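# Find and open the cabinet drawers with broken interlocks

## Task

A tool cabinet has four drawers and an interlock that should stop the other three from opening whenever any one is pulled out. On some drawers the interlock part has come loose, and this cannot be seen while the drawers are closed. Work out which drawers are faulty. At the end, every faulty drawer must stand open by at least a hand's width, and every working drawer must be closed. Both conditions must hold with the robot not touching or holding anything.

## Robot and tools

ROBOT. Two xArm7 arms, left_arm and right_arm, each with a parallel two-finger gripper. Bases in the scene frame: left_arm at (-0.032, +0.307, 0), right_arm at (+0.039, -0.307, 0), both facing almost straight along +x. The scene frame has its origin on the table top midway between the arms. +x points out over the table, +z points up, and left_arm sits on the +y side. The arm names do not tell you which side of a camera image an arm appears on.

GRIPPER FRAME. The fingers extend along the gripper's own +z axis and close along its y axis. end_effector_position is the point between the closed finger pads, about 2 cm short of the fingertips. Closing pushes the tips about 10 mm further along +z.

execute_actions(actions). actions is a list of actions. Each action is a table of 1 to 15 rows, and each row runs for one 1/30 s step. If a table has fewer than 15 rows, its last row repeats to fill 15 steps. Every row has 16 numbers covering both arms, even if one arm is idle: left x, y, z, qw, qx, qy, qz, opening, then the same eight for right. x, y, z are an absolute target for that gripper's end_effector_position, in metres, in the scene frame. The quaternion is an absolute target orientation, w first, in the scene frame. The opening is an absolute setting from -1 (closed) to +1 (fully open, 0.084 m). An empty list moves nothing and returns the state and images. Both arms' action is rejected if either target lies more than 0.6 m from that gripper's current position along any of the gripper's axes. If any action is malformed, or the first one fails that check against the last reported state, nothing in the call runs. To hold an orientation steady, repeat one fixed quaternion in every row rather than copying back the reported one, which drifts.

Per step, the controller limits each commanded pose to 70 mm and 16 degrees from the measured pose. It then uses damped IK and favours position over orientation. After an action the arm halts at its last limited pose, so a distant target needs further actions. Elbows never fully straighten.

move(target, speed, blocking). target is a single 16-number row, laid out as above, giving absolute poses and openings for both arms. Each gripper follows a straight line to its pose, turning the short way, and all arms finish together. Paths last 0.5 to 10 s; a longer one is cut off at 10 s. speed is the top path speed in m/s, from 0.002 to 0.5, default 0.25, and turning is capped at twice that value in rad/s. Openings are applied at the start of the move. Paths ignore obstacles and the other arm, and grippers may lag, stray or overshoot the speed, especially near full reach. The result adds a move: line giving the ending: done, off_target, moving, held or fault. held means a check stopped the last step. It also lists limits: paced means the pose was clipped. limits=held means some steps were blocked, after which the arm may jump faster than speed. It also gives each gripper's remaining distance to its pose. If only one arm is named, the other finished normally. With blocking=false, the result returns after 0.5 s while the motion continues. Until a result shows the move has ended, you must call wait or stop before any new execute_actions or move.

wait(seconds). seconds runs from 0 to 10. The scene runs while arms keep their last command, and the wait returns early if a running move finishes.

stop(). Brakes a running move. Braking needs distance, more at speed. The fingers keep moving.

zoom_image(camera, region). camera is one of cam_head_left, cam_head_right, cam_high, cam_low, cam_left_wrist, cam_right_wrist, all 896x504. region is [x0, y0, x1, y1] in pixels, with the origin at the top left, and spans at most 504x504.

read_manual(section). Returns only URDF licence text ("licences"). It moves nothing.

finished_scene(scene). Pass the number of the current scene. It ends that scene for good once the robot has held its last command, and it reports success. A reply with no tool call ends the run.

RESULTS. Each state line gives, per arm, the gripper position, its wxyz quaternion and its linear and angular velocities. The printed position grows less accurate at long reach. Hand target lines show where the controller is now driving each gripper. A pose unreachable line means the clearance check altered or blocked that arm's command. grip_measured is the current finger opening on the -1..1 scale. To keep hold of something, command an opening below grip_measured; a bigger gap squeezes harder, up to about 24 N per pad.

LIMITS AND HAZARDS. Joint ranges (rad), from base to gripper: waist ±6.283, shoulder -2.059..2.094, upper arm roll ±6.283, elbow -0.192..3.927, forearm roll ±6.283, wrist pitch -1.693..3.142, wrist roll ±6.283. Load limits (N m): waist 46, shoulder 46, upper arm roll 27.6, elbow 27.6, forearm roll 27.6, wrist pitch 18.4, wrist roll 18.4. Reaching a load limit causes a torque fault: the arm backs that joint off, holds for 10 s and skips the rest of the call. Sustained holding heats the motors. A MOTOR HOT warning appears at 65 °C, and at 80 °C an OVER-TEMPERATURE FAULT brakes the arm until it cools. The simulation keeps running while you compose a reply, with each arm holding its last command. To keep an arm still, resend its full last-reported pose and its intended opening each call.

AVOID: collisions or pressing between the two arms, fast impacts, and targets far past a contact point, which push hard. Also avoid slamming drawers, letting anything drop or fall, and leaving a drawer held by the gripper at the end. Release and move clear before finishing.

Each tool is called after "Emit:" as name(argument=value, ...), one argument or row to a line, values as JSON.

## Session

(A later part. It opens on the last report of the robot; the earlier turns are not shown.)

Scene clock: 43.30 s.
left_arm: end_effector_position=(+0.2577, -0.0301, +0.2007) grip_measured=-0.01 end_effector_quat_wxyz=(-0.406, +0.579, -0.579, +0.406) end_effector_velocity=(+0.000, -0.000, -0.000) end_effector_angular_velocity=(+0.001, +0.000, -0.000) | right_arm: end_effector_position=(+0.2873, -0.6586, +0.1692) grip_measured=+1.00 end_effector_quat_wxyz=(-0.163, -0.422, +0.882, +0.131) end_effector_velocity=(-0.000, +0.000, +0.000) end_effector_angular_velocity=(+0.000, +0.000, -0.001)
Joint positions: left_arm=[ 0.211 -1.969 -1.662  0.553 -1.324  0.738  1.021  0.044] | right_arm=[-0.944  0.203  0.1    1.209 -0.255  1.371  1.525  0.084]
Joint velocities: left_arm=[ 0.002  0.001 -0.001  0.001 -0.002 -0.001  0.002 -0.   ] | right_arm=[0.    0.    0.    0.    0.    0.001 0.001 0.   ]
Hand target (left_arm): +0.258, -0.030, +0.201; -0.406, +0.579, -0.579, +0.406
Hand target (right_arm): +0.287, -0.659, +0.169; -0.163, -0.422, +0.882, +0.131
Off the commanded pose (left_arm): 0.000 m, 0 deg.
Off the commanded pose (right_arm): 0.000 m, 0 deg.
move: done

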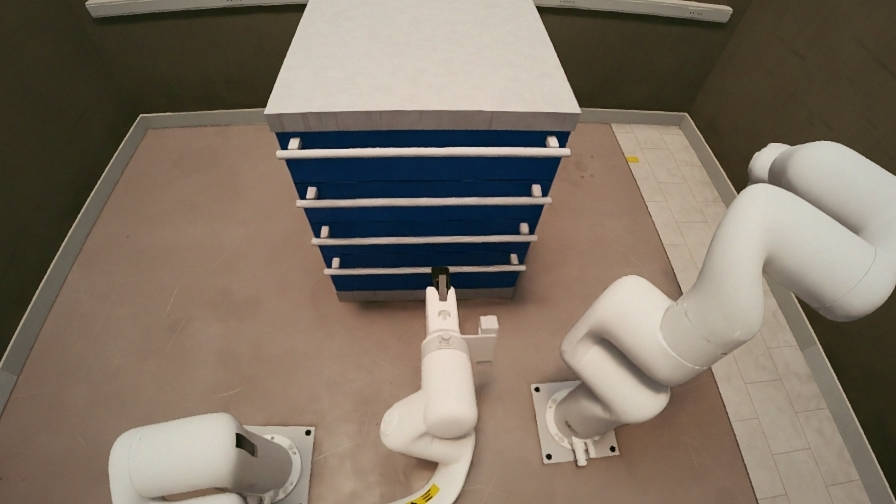

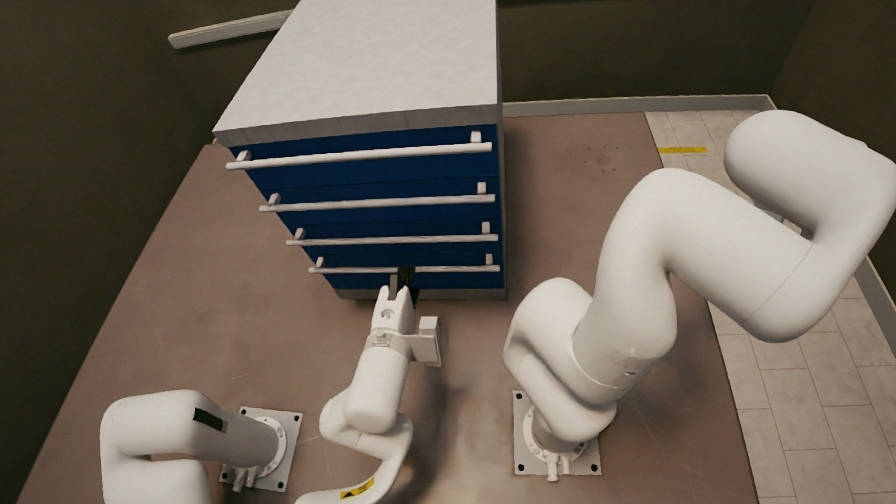

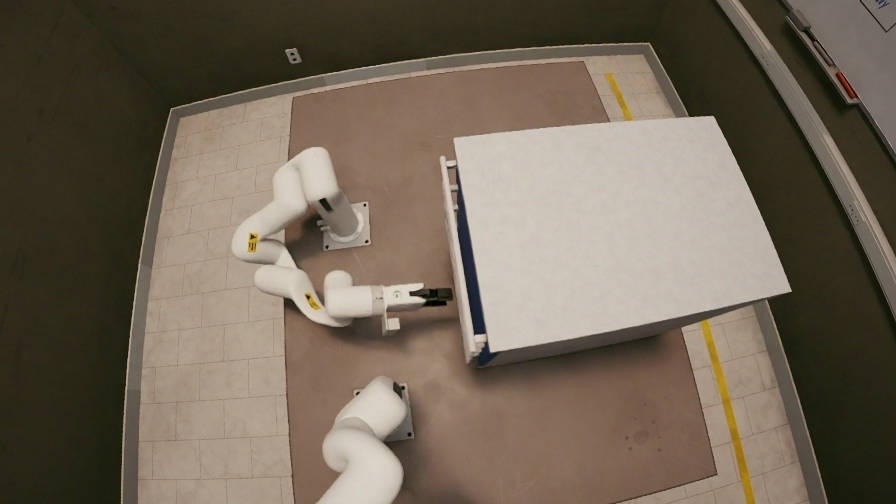

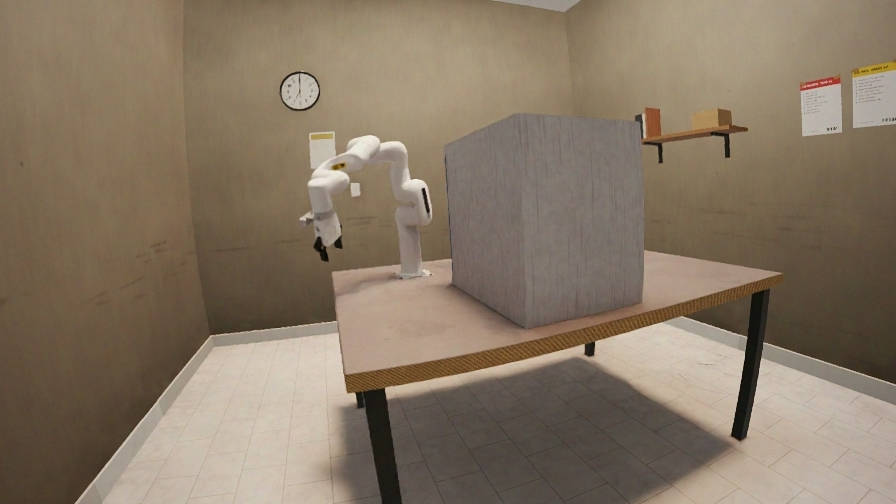

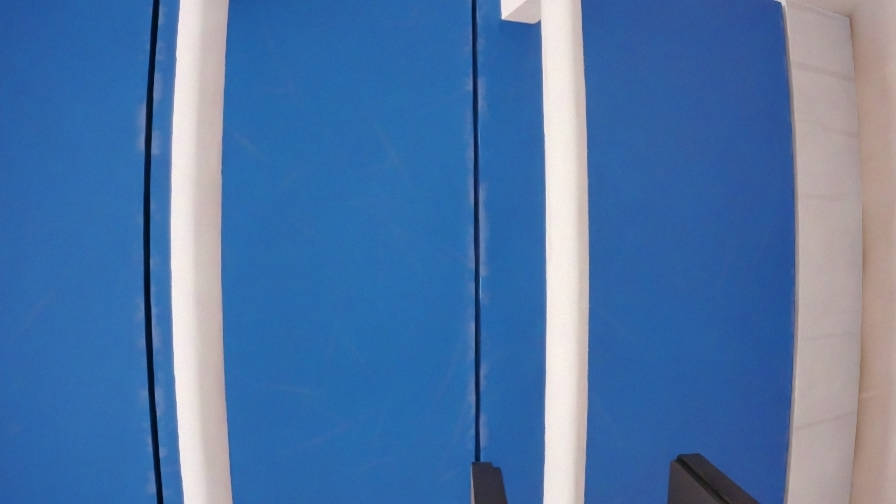

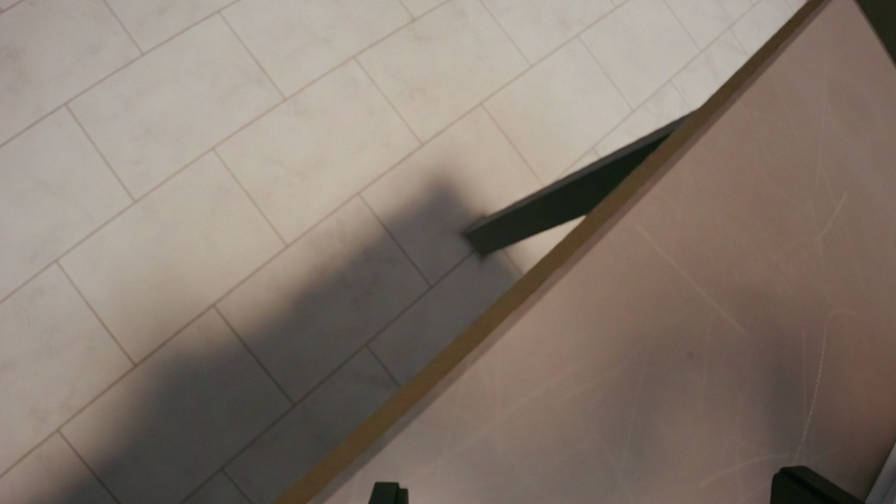

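Emit:
move(
  target=[0.296,-0.03,0.1875,0.4056,-0.5792,0.5792,-0.4056,0,0.2873,-0.6586,0.1692,-0.163,-0.422,0.882,0.131,1],
  speed=0.08,
)

Emit:
move(
  target=[0.296,-0.03,0.1875,0.4056,-0.5792,0.5792,-0.4056,-1,0.2873,-0.6586,0.1692,-0.163,-0.422,0.882,0.131,1],
  speed=0.08,
)

Scene clock: 52.10 s.
left_arm: end_effector_position=(+0.2957, -0.0301, +0.1877) grip_measured=-0.01 end_effector_quat_wxyz=(-0.406, +0.579, -0.579, +0.406) end_effector_velocity=(+0.000, +0.000, -0.001) end_effector_angular_velocity=(+0.001, +0.001, +0.000) | right_arm: end_effector_position=(+0.2873, -0.6586, +0.1692) grip_measured=+1.00 end_effector_quat_wxyz=(-0.163, -0.422, +0.882, +0.131) end_effector_velocity=(+0.001, +0.000, +0.000) end_effector_angular_velocity=(-0.000, -0.001, +0.001)
Joint positions: left_arm=[ 0.348 -1.963 -1.698  0.605 -1.459  0.66   1.114  0.044] | right_arm=[-0.944  0.203  0.1    1.209 -0.255  1.371  1.525  0.084]
Joint velocities: left_arm=[ 0.001  0.001 -0.001  0.    -0.002 -0.     0.002 -0.   ] | right_arm=[ 0.001 -0.     0.001  0.001  0.001 -0.     0.    -0.   ]
Hand target (left_arm): +0.296, -0.030, +0.188; -0.406, +0.579, -0.579, +0.406
Hand target (right_arm): +0.287, -0.659, +0.169; -0.163, -0.422, +0.882, +0.131
Off the commanded pose (left_arm): 0.000 m, 0 deg.
Off the commanded pose (right_arm): 0.000 m, 0 deg.
move: done

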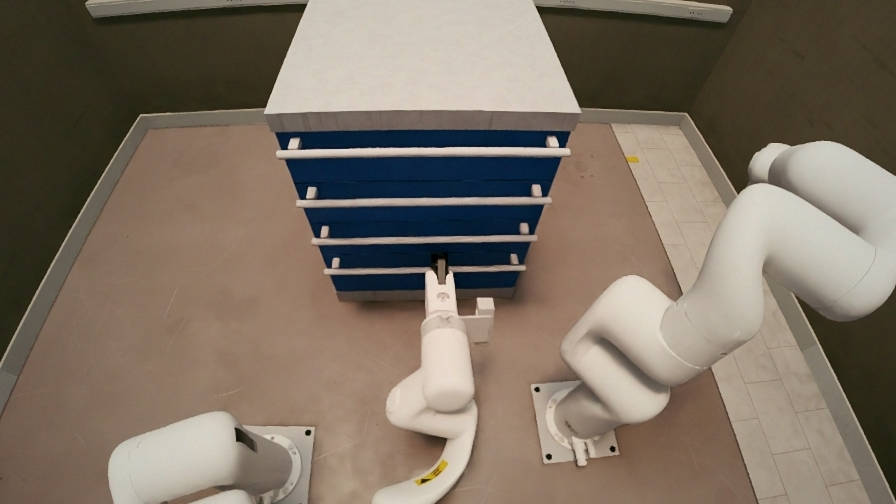

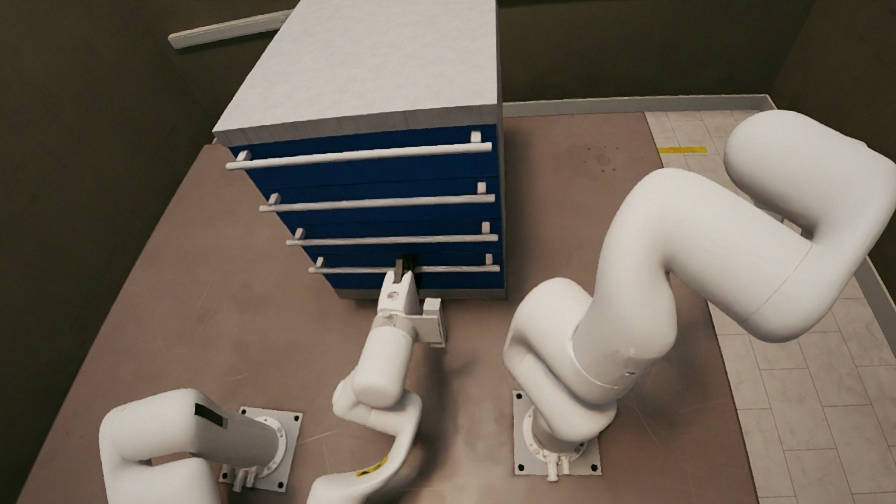

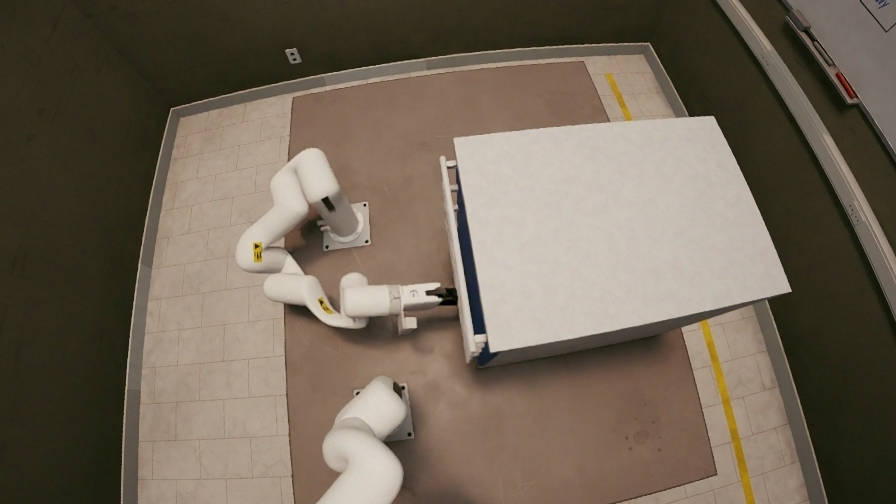

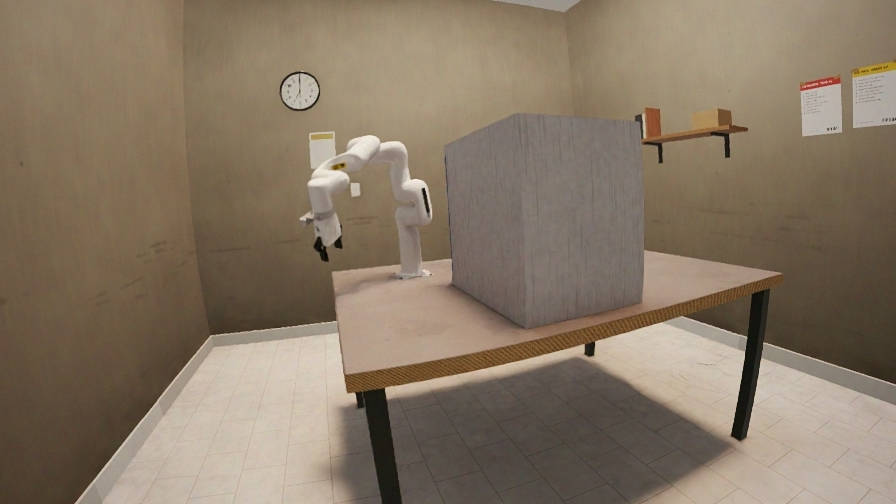

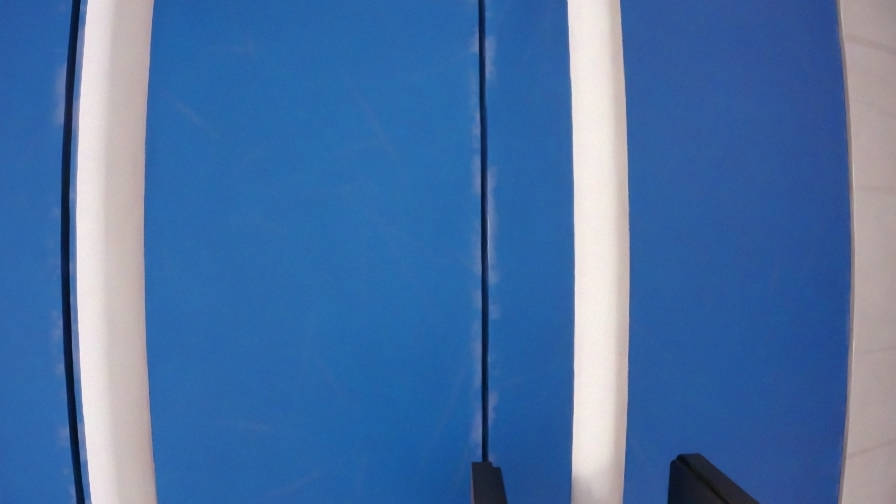

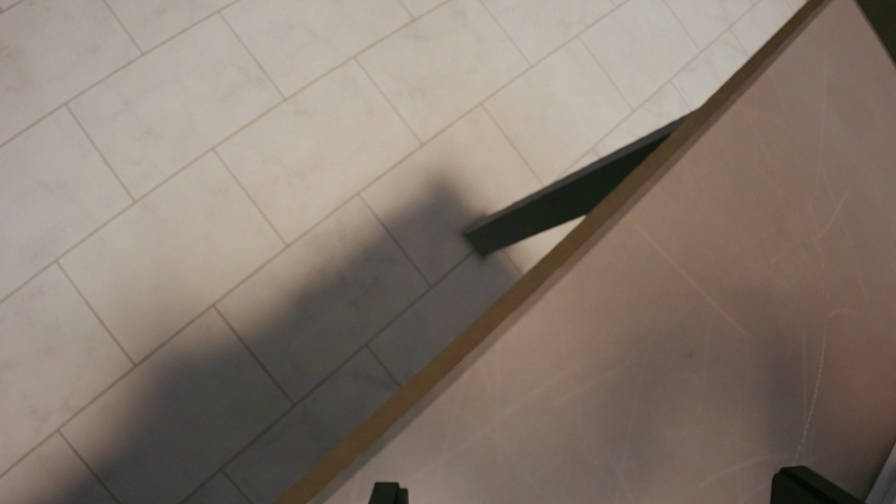

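Scene clock: 52.80 s.
left_arm: end_effector_position=(+0.2957, -0.0302, +0.1875) grip_measured=-0.74 end_effector_quat_wxyz=(-0.405, +0.579, -0.579, +0.406) end_effector_velocity=(+0.000, +0.000, -0.000) end_effector_angular_velocity=(+0.000, -0.000, +0.000) | right_arm: end_effector_position=(+0.2873, -0.6586, +0.1692) grip_measured=+1.00 end_effector_quat_wxyz=(-0.163, -0.422, +0.882, +0.131) end_effector_velocity=(-0.000, -0.001, +0.000) end_effector_angular_velocity=(-0.001, -0.000, -0.001)
Joint positions: left_arm=[ 0.349 -1.963 -1.698  0.606 -1.46   0.66   1.115  0.011] | right_arm=[-0.944  0.203  0.1    1.209 -0.255  1.371  1.525  0.084]
Joint velocities: left_arm=[ 0.001 -0.001 -0.     0.    -0.001  0.     0.     0.   ] | right_arm=[-0.001 -0.    -0.     0.001 -0.     0.    -0.    -0.   ]
Hand target (left_arm): +0.296, -0.030, +0.188; -0.406, +0.579, -0.579, +0.406
Hand target (right_arm): +0.287, -0.659, +0.169; -0.163, -0.422, +0.882, +0.131
Off the commanded pose (left_arm): 0.000 m, 0 deg.
Off the commanded pose (right_arm): 0.000 m, 0 deg.
move: done

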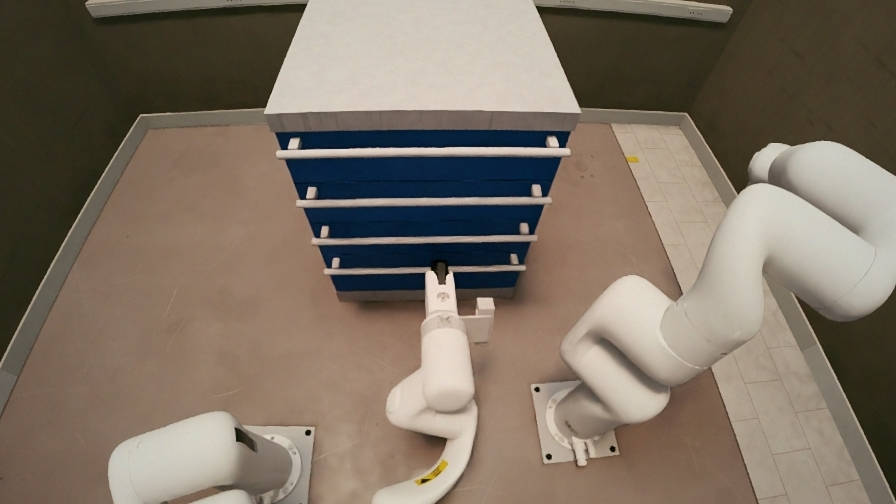

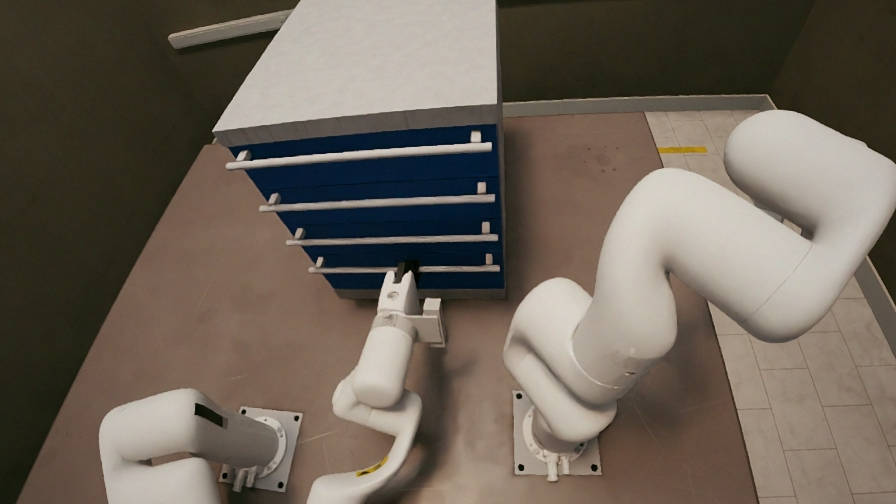

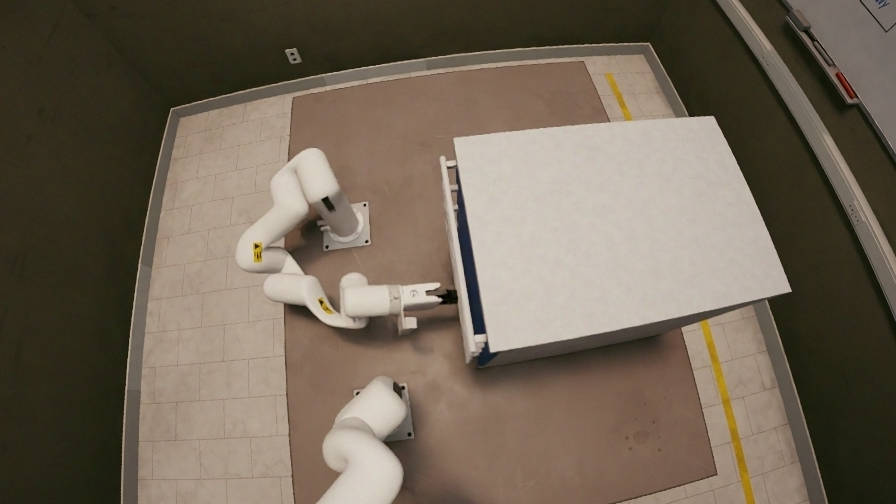

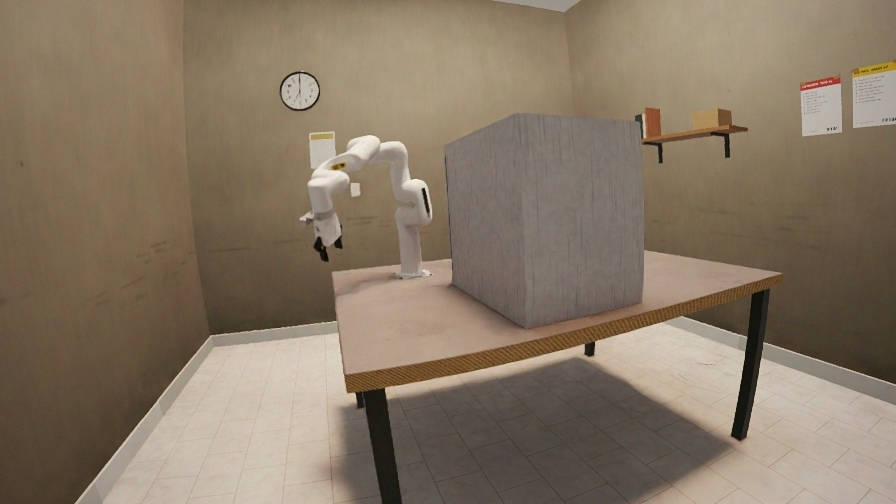

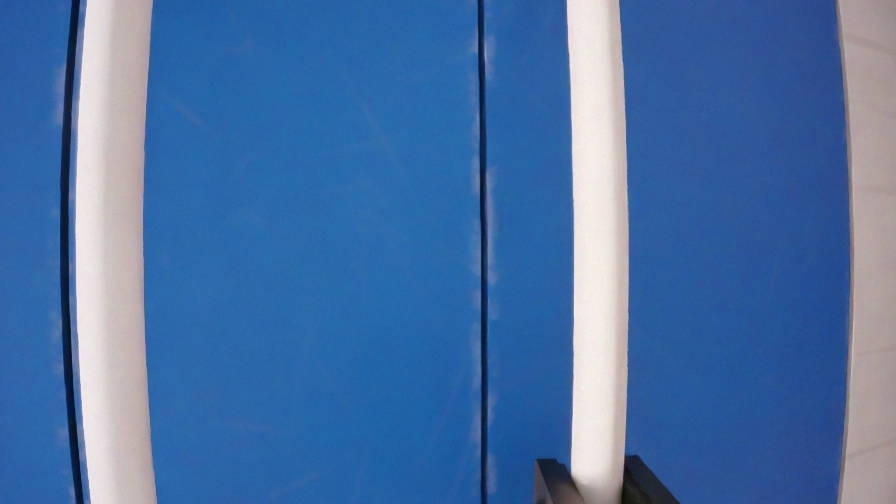

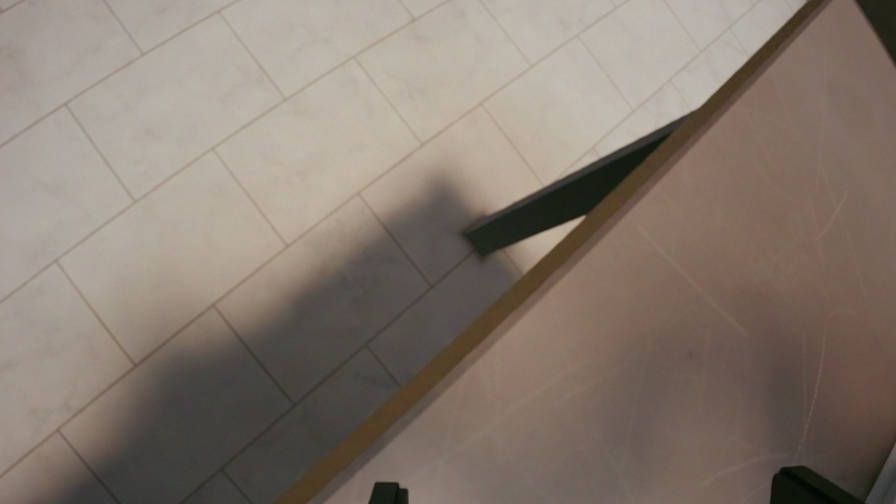

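Emit:
move(
  target=[0.175,-0.031,0.1875,0.4056,-0.5792,0.5792,-0.4056,-1,0.2873,-0.6586,0.1692,-0.163,-0.422,0.882,0.131,1],
  speed=0.09,
)

Emit:
zoom_image(
  camera="cam_head_right",
  region=[440,230,540,330],
)

Scene clock: 64.63 s.
left_arm: end_effector_position=(+0.1759, -0.0309, +0.1872) grip_measured=-0.74 end_effector_quat_wxyz=(-0.406, +0.580, -0.579, +0.405) end_effector_velocity=(-0.001, -0.000, +0.000) end_effector_angular_velocity=(-0.001, +0.000, -0.000) | right_arm: end_effector_position=(+0.2873, -0.6586, +0.1692) grip_measured=+1.00 end_effector_quat_wxyz=(-0.163, -0.422, +0.882, +0.131) end_effector_velocity=(-0.000, +0.001, +0.000) end_effector_angular_velocity=(+0.002, +0.002, +0.002)
Joint positions: left_arm=[-0.095 -1.996 -1.684  0.513 -1.092  0.916  0.767  0.011] | right_arm=[-0.944  0.203  0.1    1.209 -0.255  1.371  1.525  0.084]
Joint velocities: left_arm=[-0.002 -0.001  0.002  0.001  0.002  0.003 -0.001  0.   ] | right_arm=[ 0.001  0.     0.     0.    -0.     0.002 -0.001  0.   ]
Hand target (left_arm): +0.175, -0.031, +0.187; -0.405, +0.579, -0.579, +0.405
Hand target (right_arm): +0.287, -0.659, +0.169; -0.163, -0.422, +0.882, +0.131
Off the commanded pose (left_arm): 0.001 m, 0 deg.
Off the commanded pose (right_arm): 0.000 m, 0 deg.
move: done

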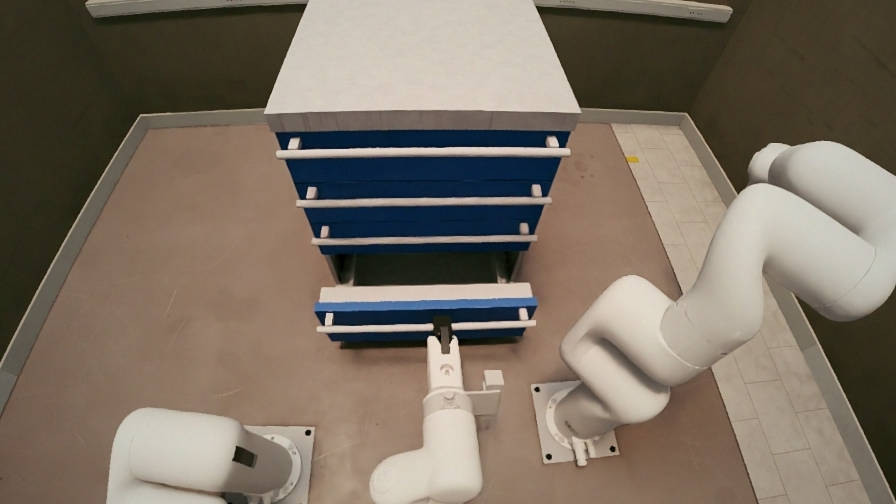

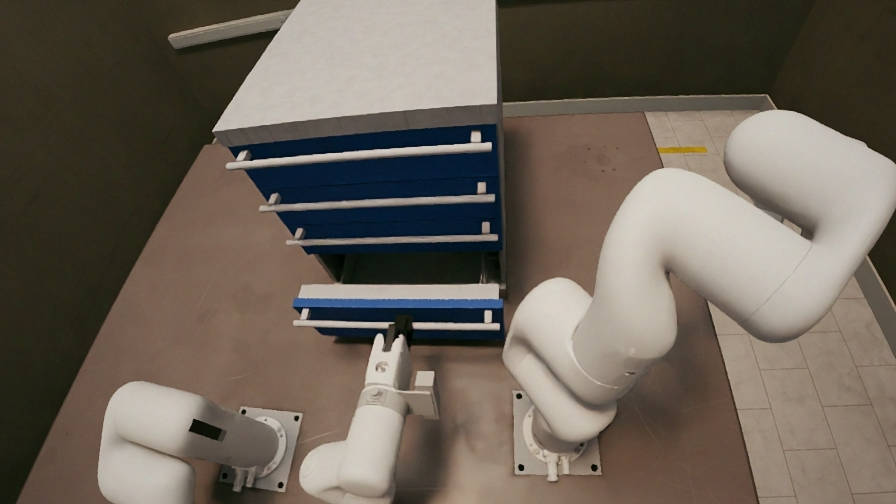

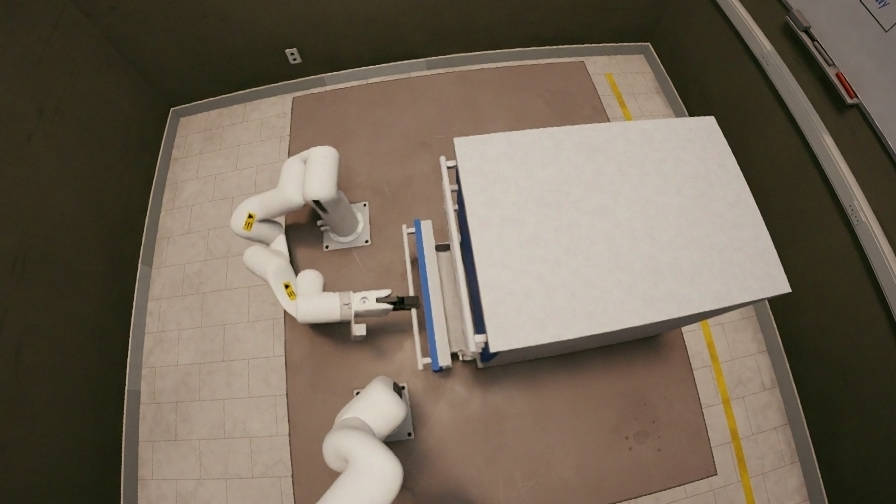

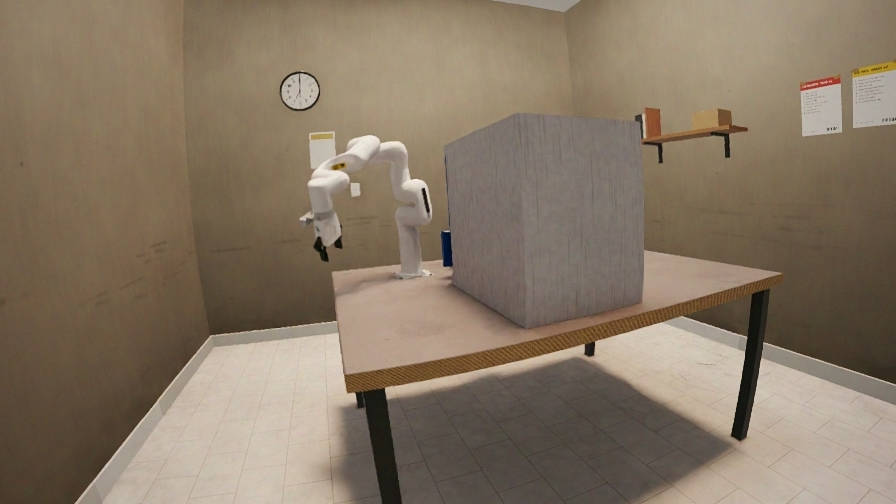

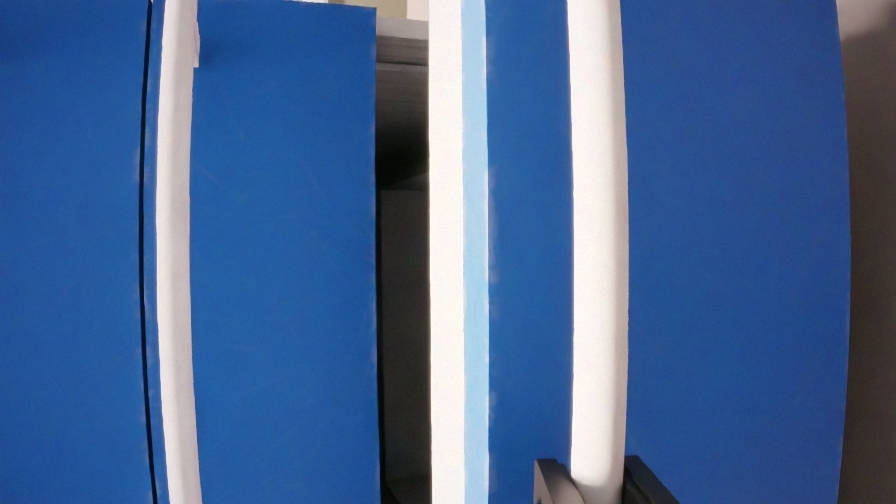

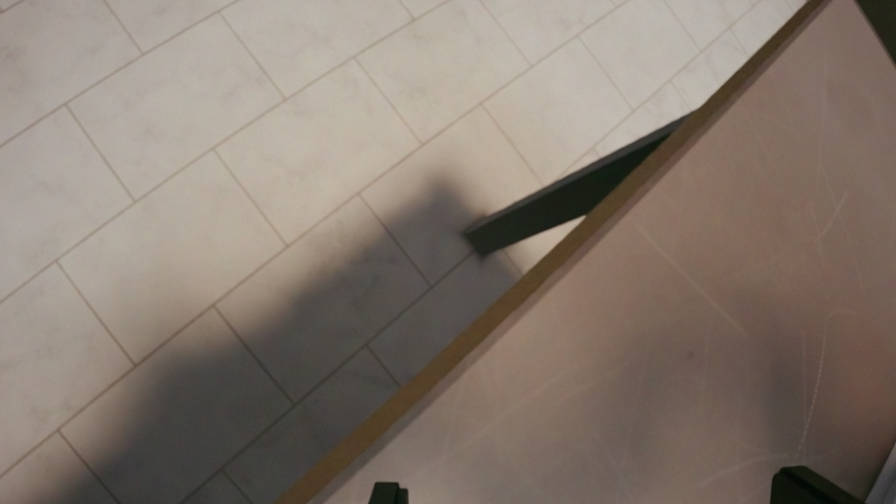

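Region (440, 230, 540, 330) of cam_head_right's 896x504 image, scaled by 5.040, with more detail than that image has.

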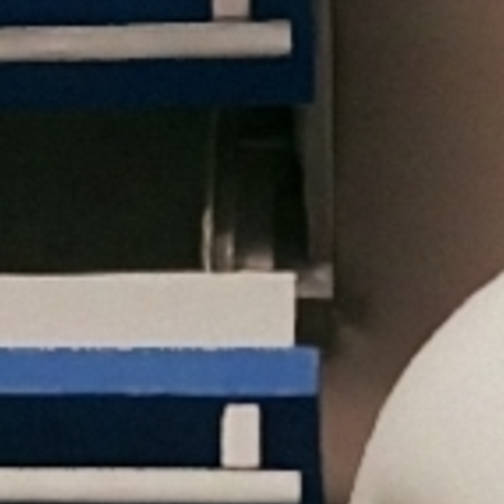

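Emit:
zoom_image(
  camera="cam_head_right",
  region=[470,245,514,289],
)

Emit:
zoom_image(
  camera="cam_high",
  region=[430,320,500,380],
)

Emit:
zoom_image(
  camera="cam_head_left",
  region=[480,240,540,300],
)

Region (470, 245, 514, 289) of cam_head_right's 896x504 image, scaled by 11.455, with more detail than that image has.

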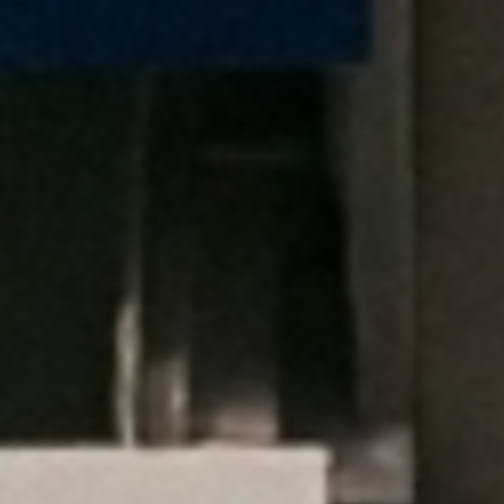

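Region (430, 320, 500, 380) of cam_high's 896x504 image, scaled by 7.200, with more detail than that image has; it fills the top 432 rows of this view, and the rest is white.

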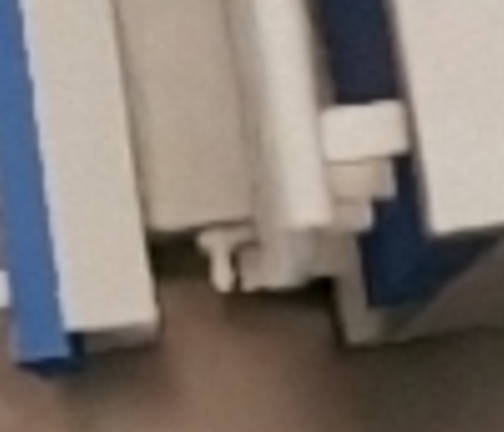

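Region (480, 240, 540, 300) of cam_head_left's 896x504 image, scaled by 8.400, with more detail than that image has.

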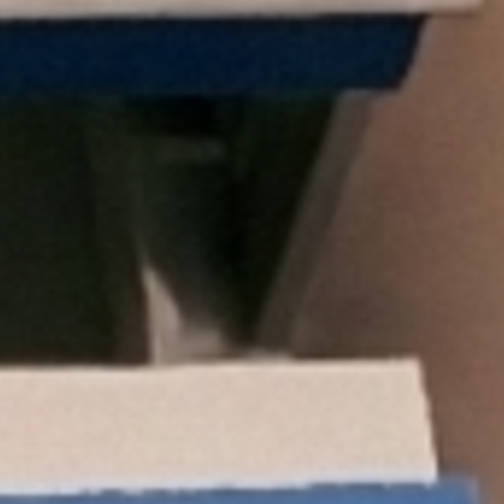

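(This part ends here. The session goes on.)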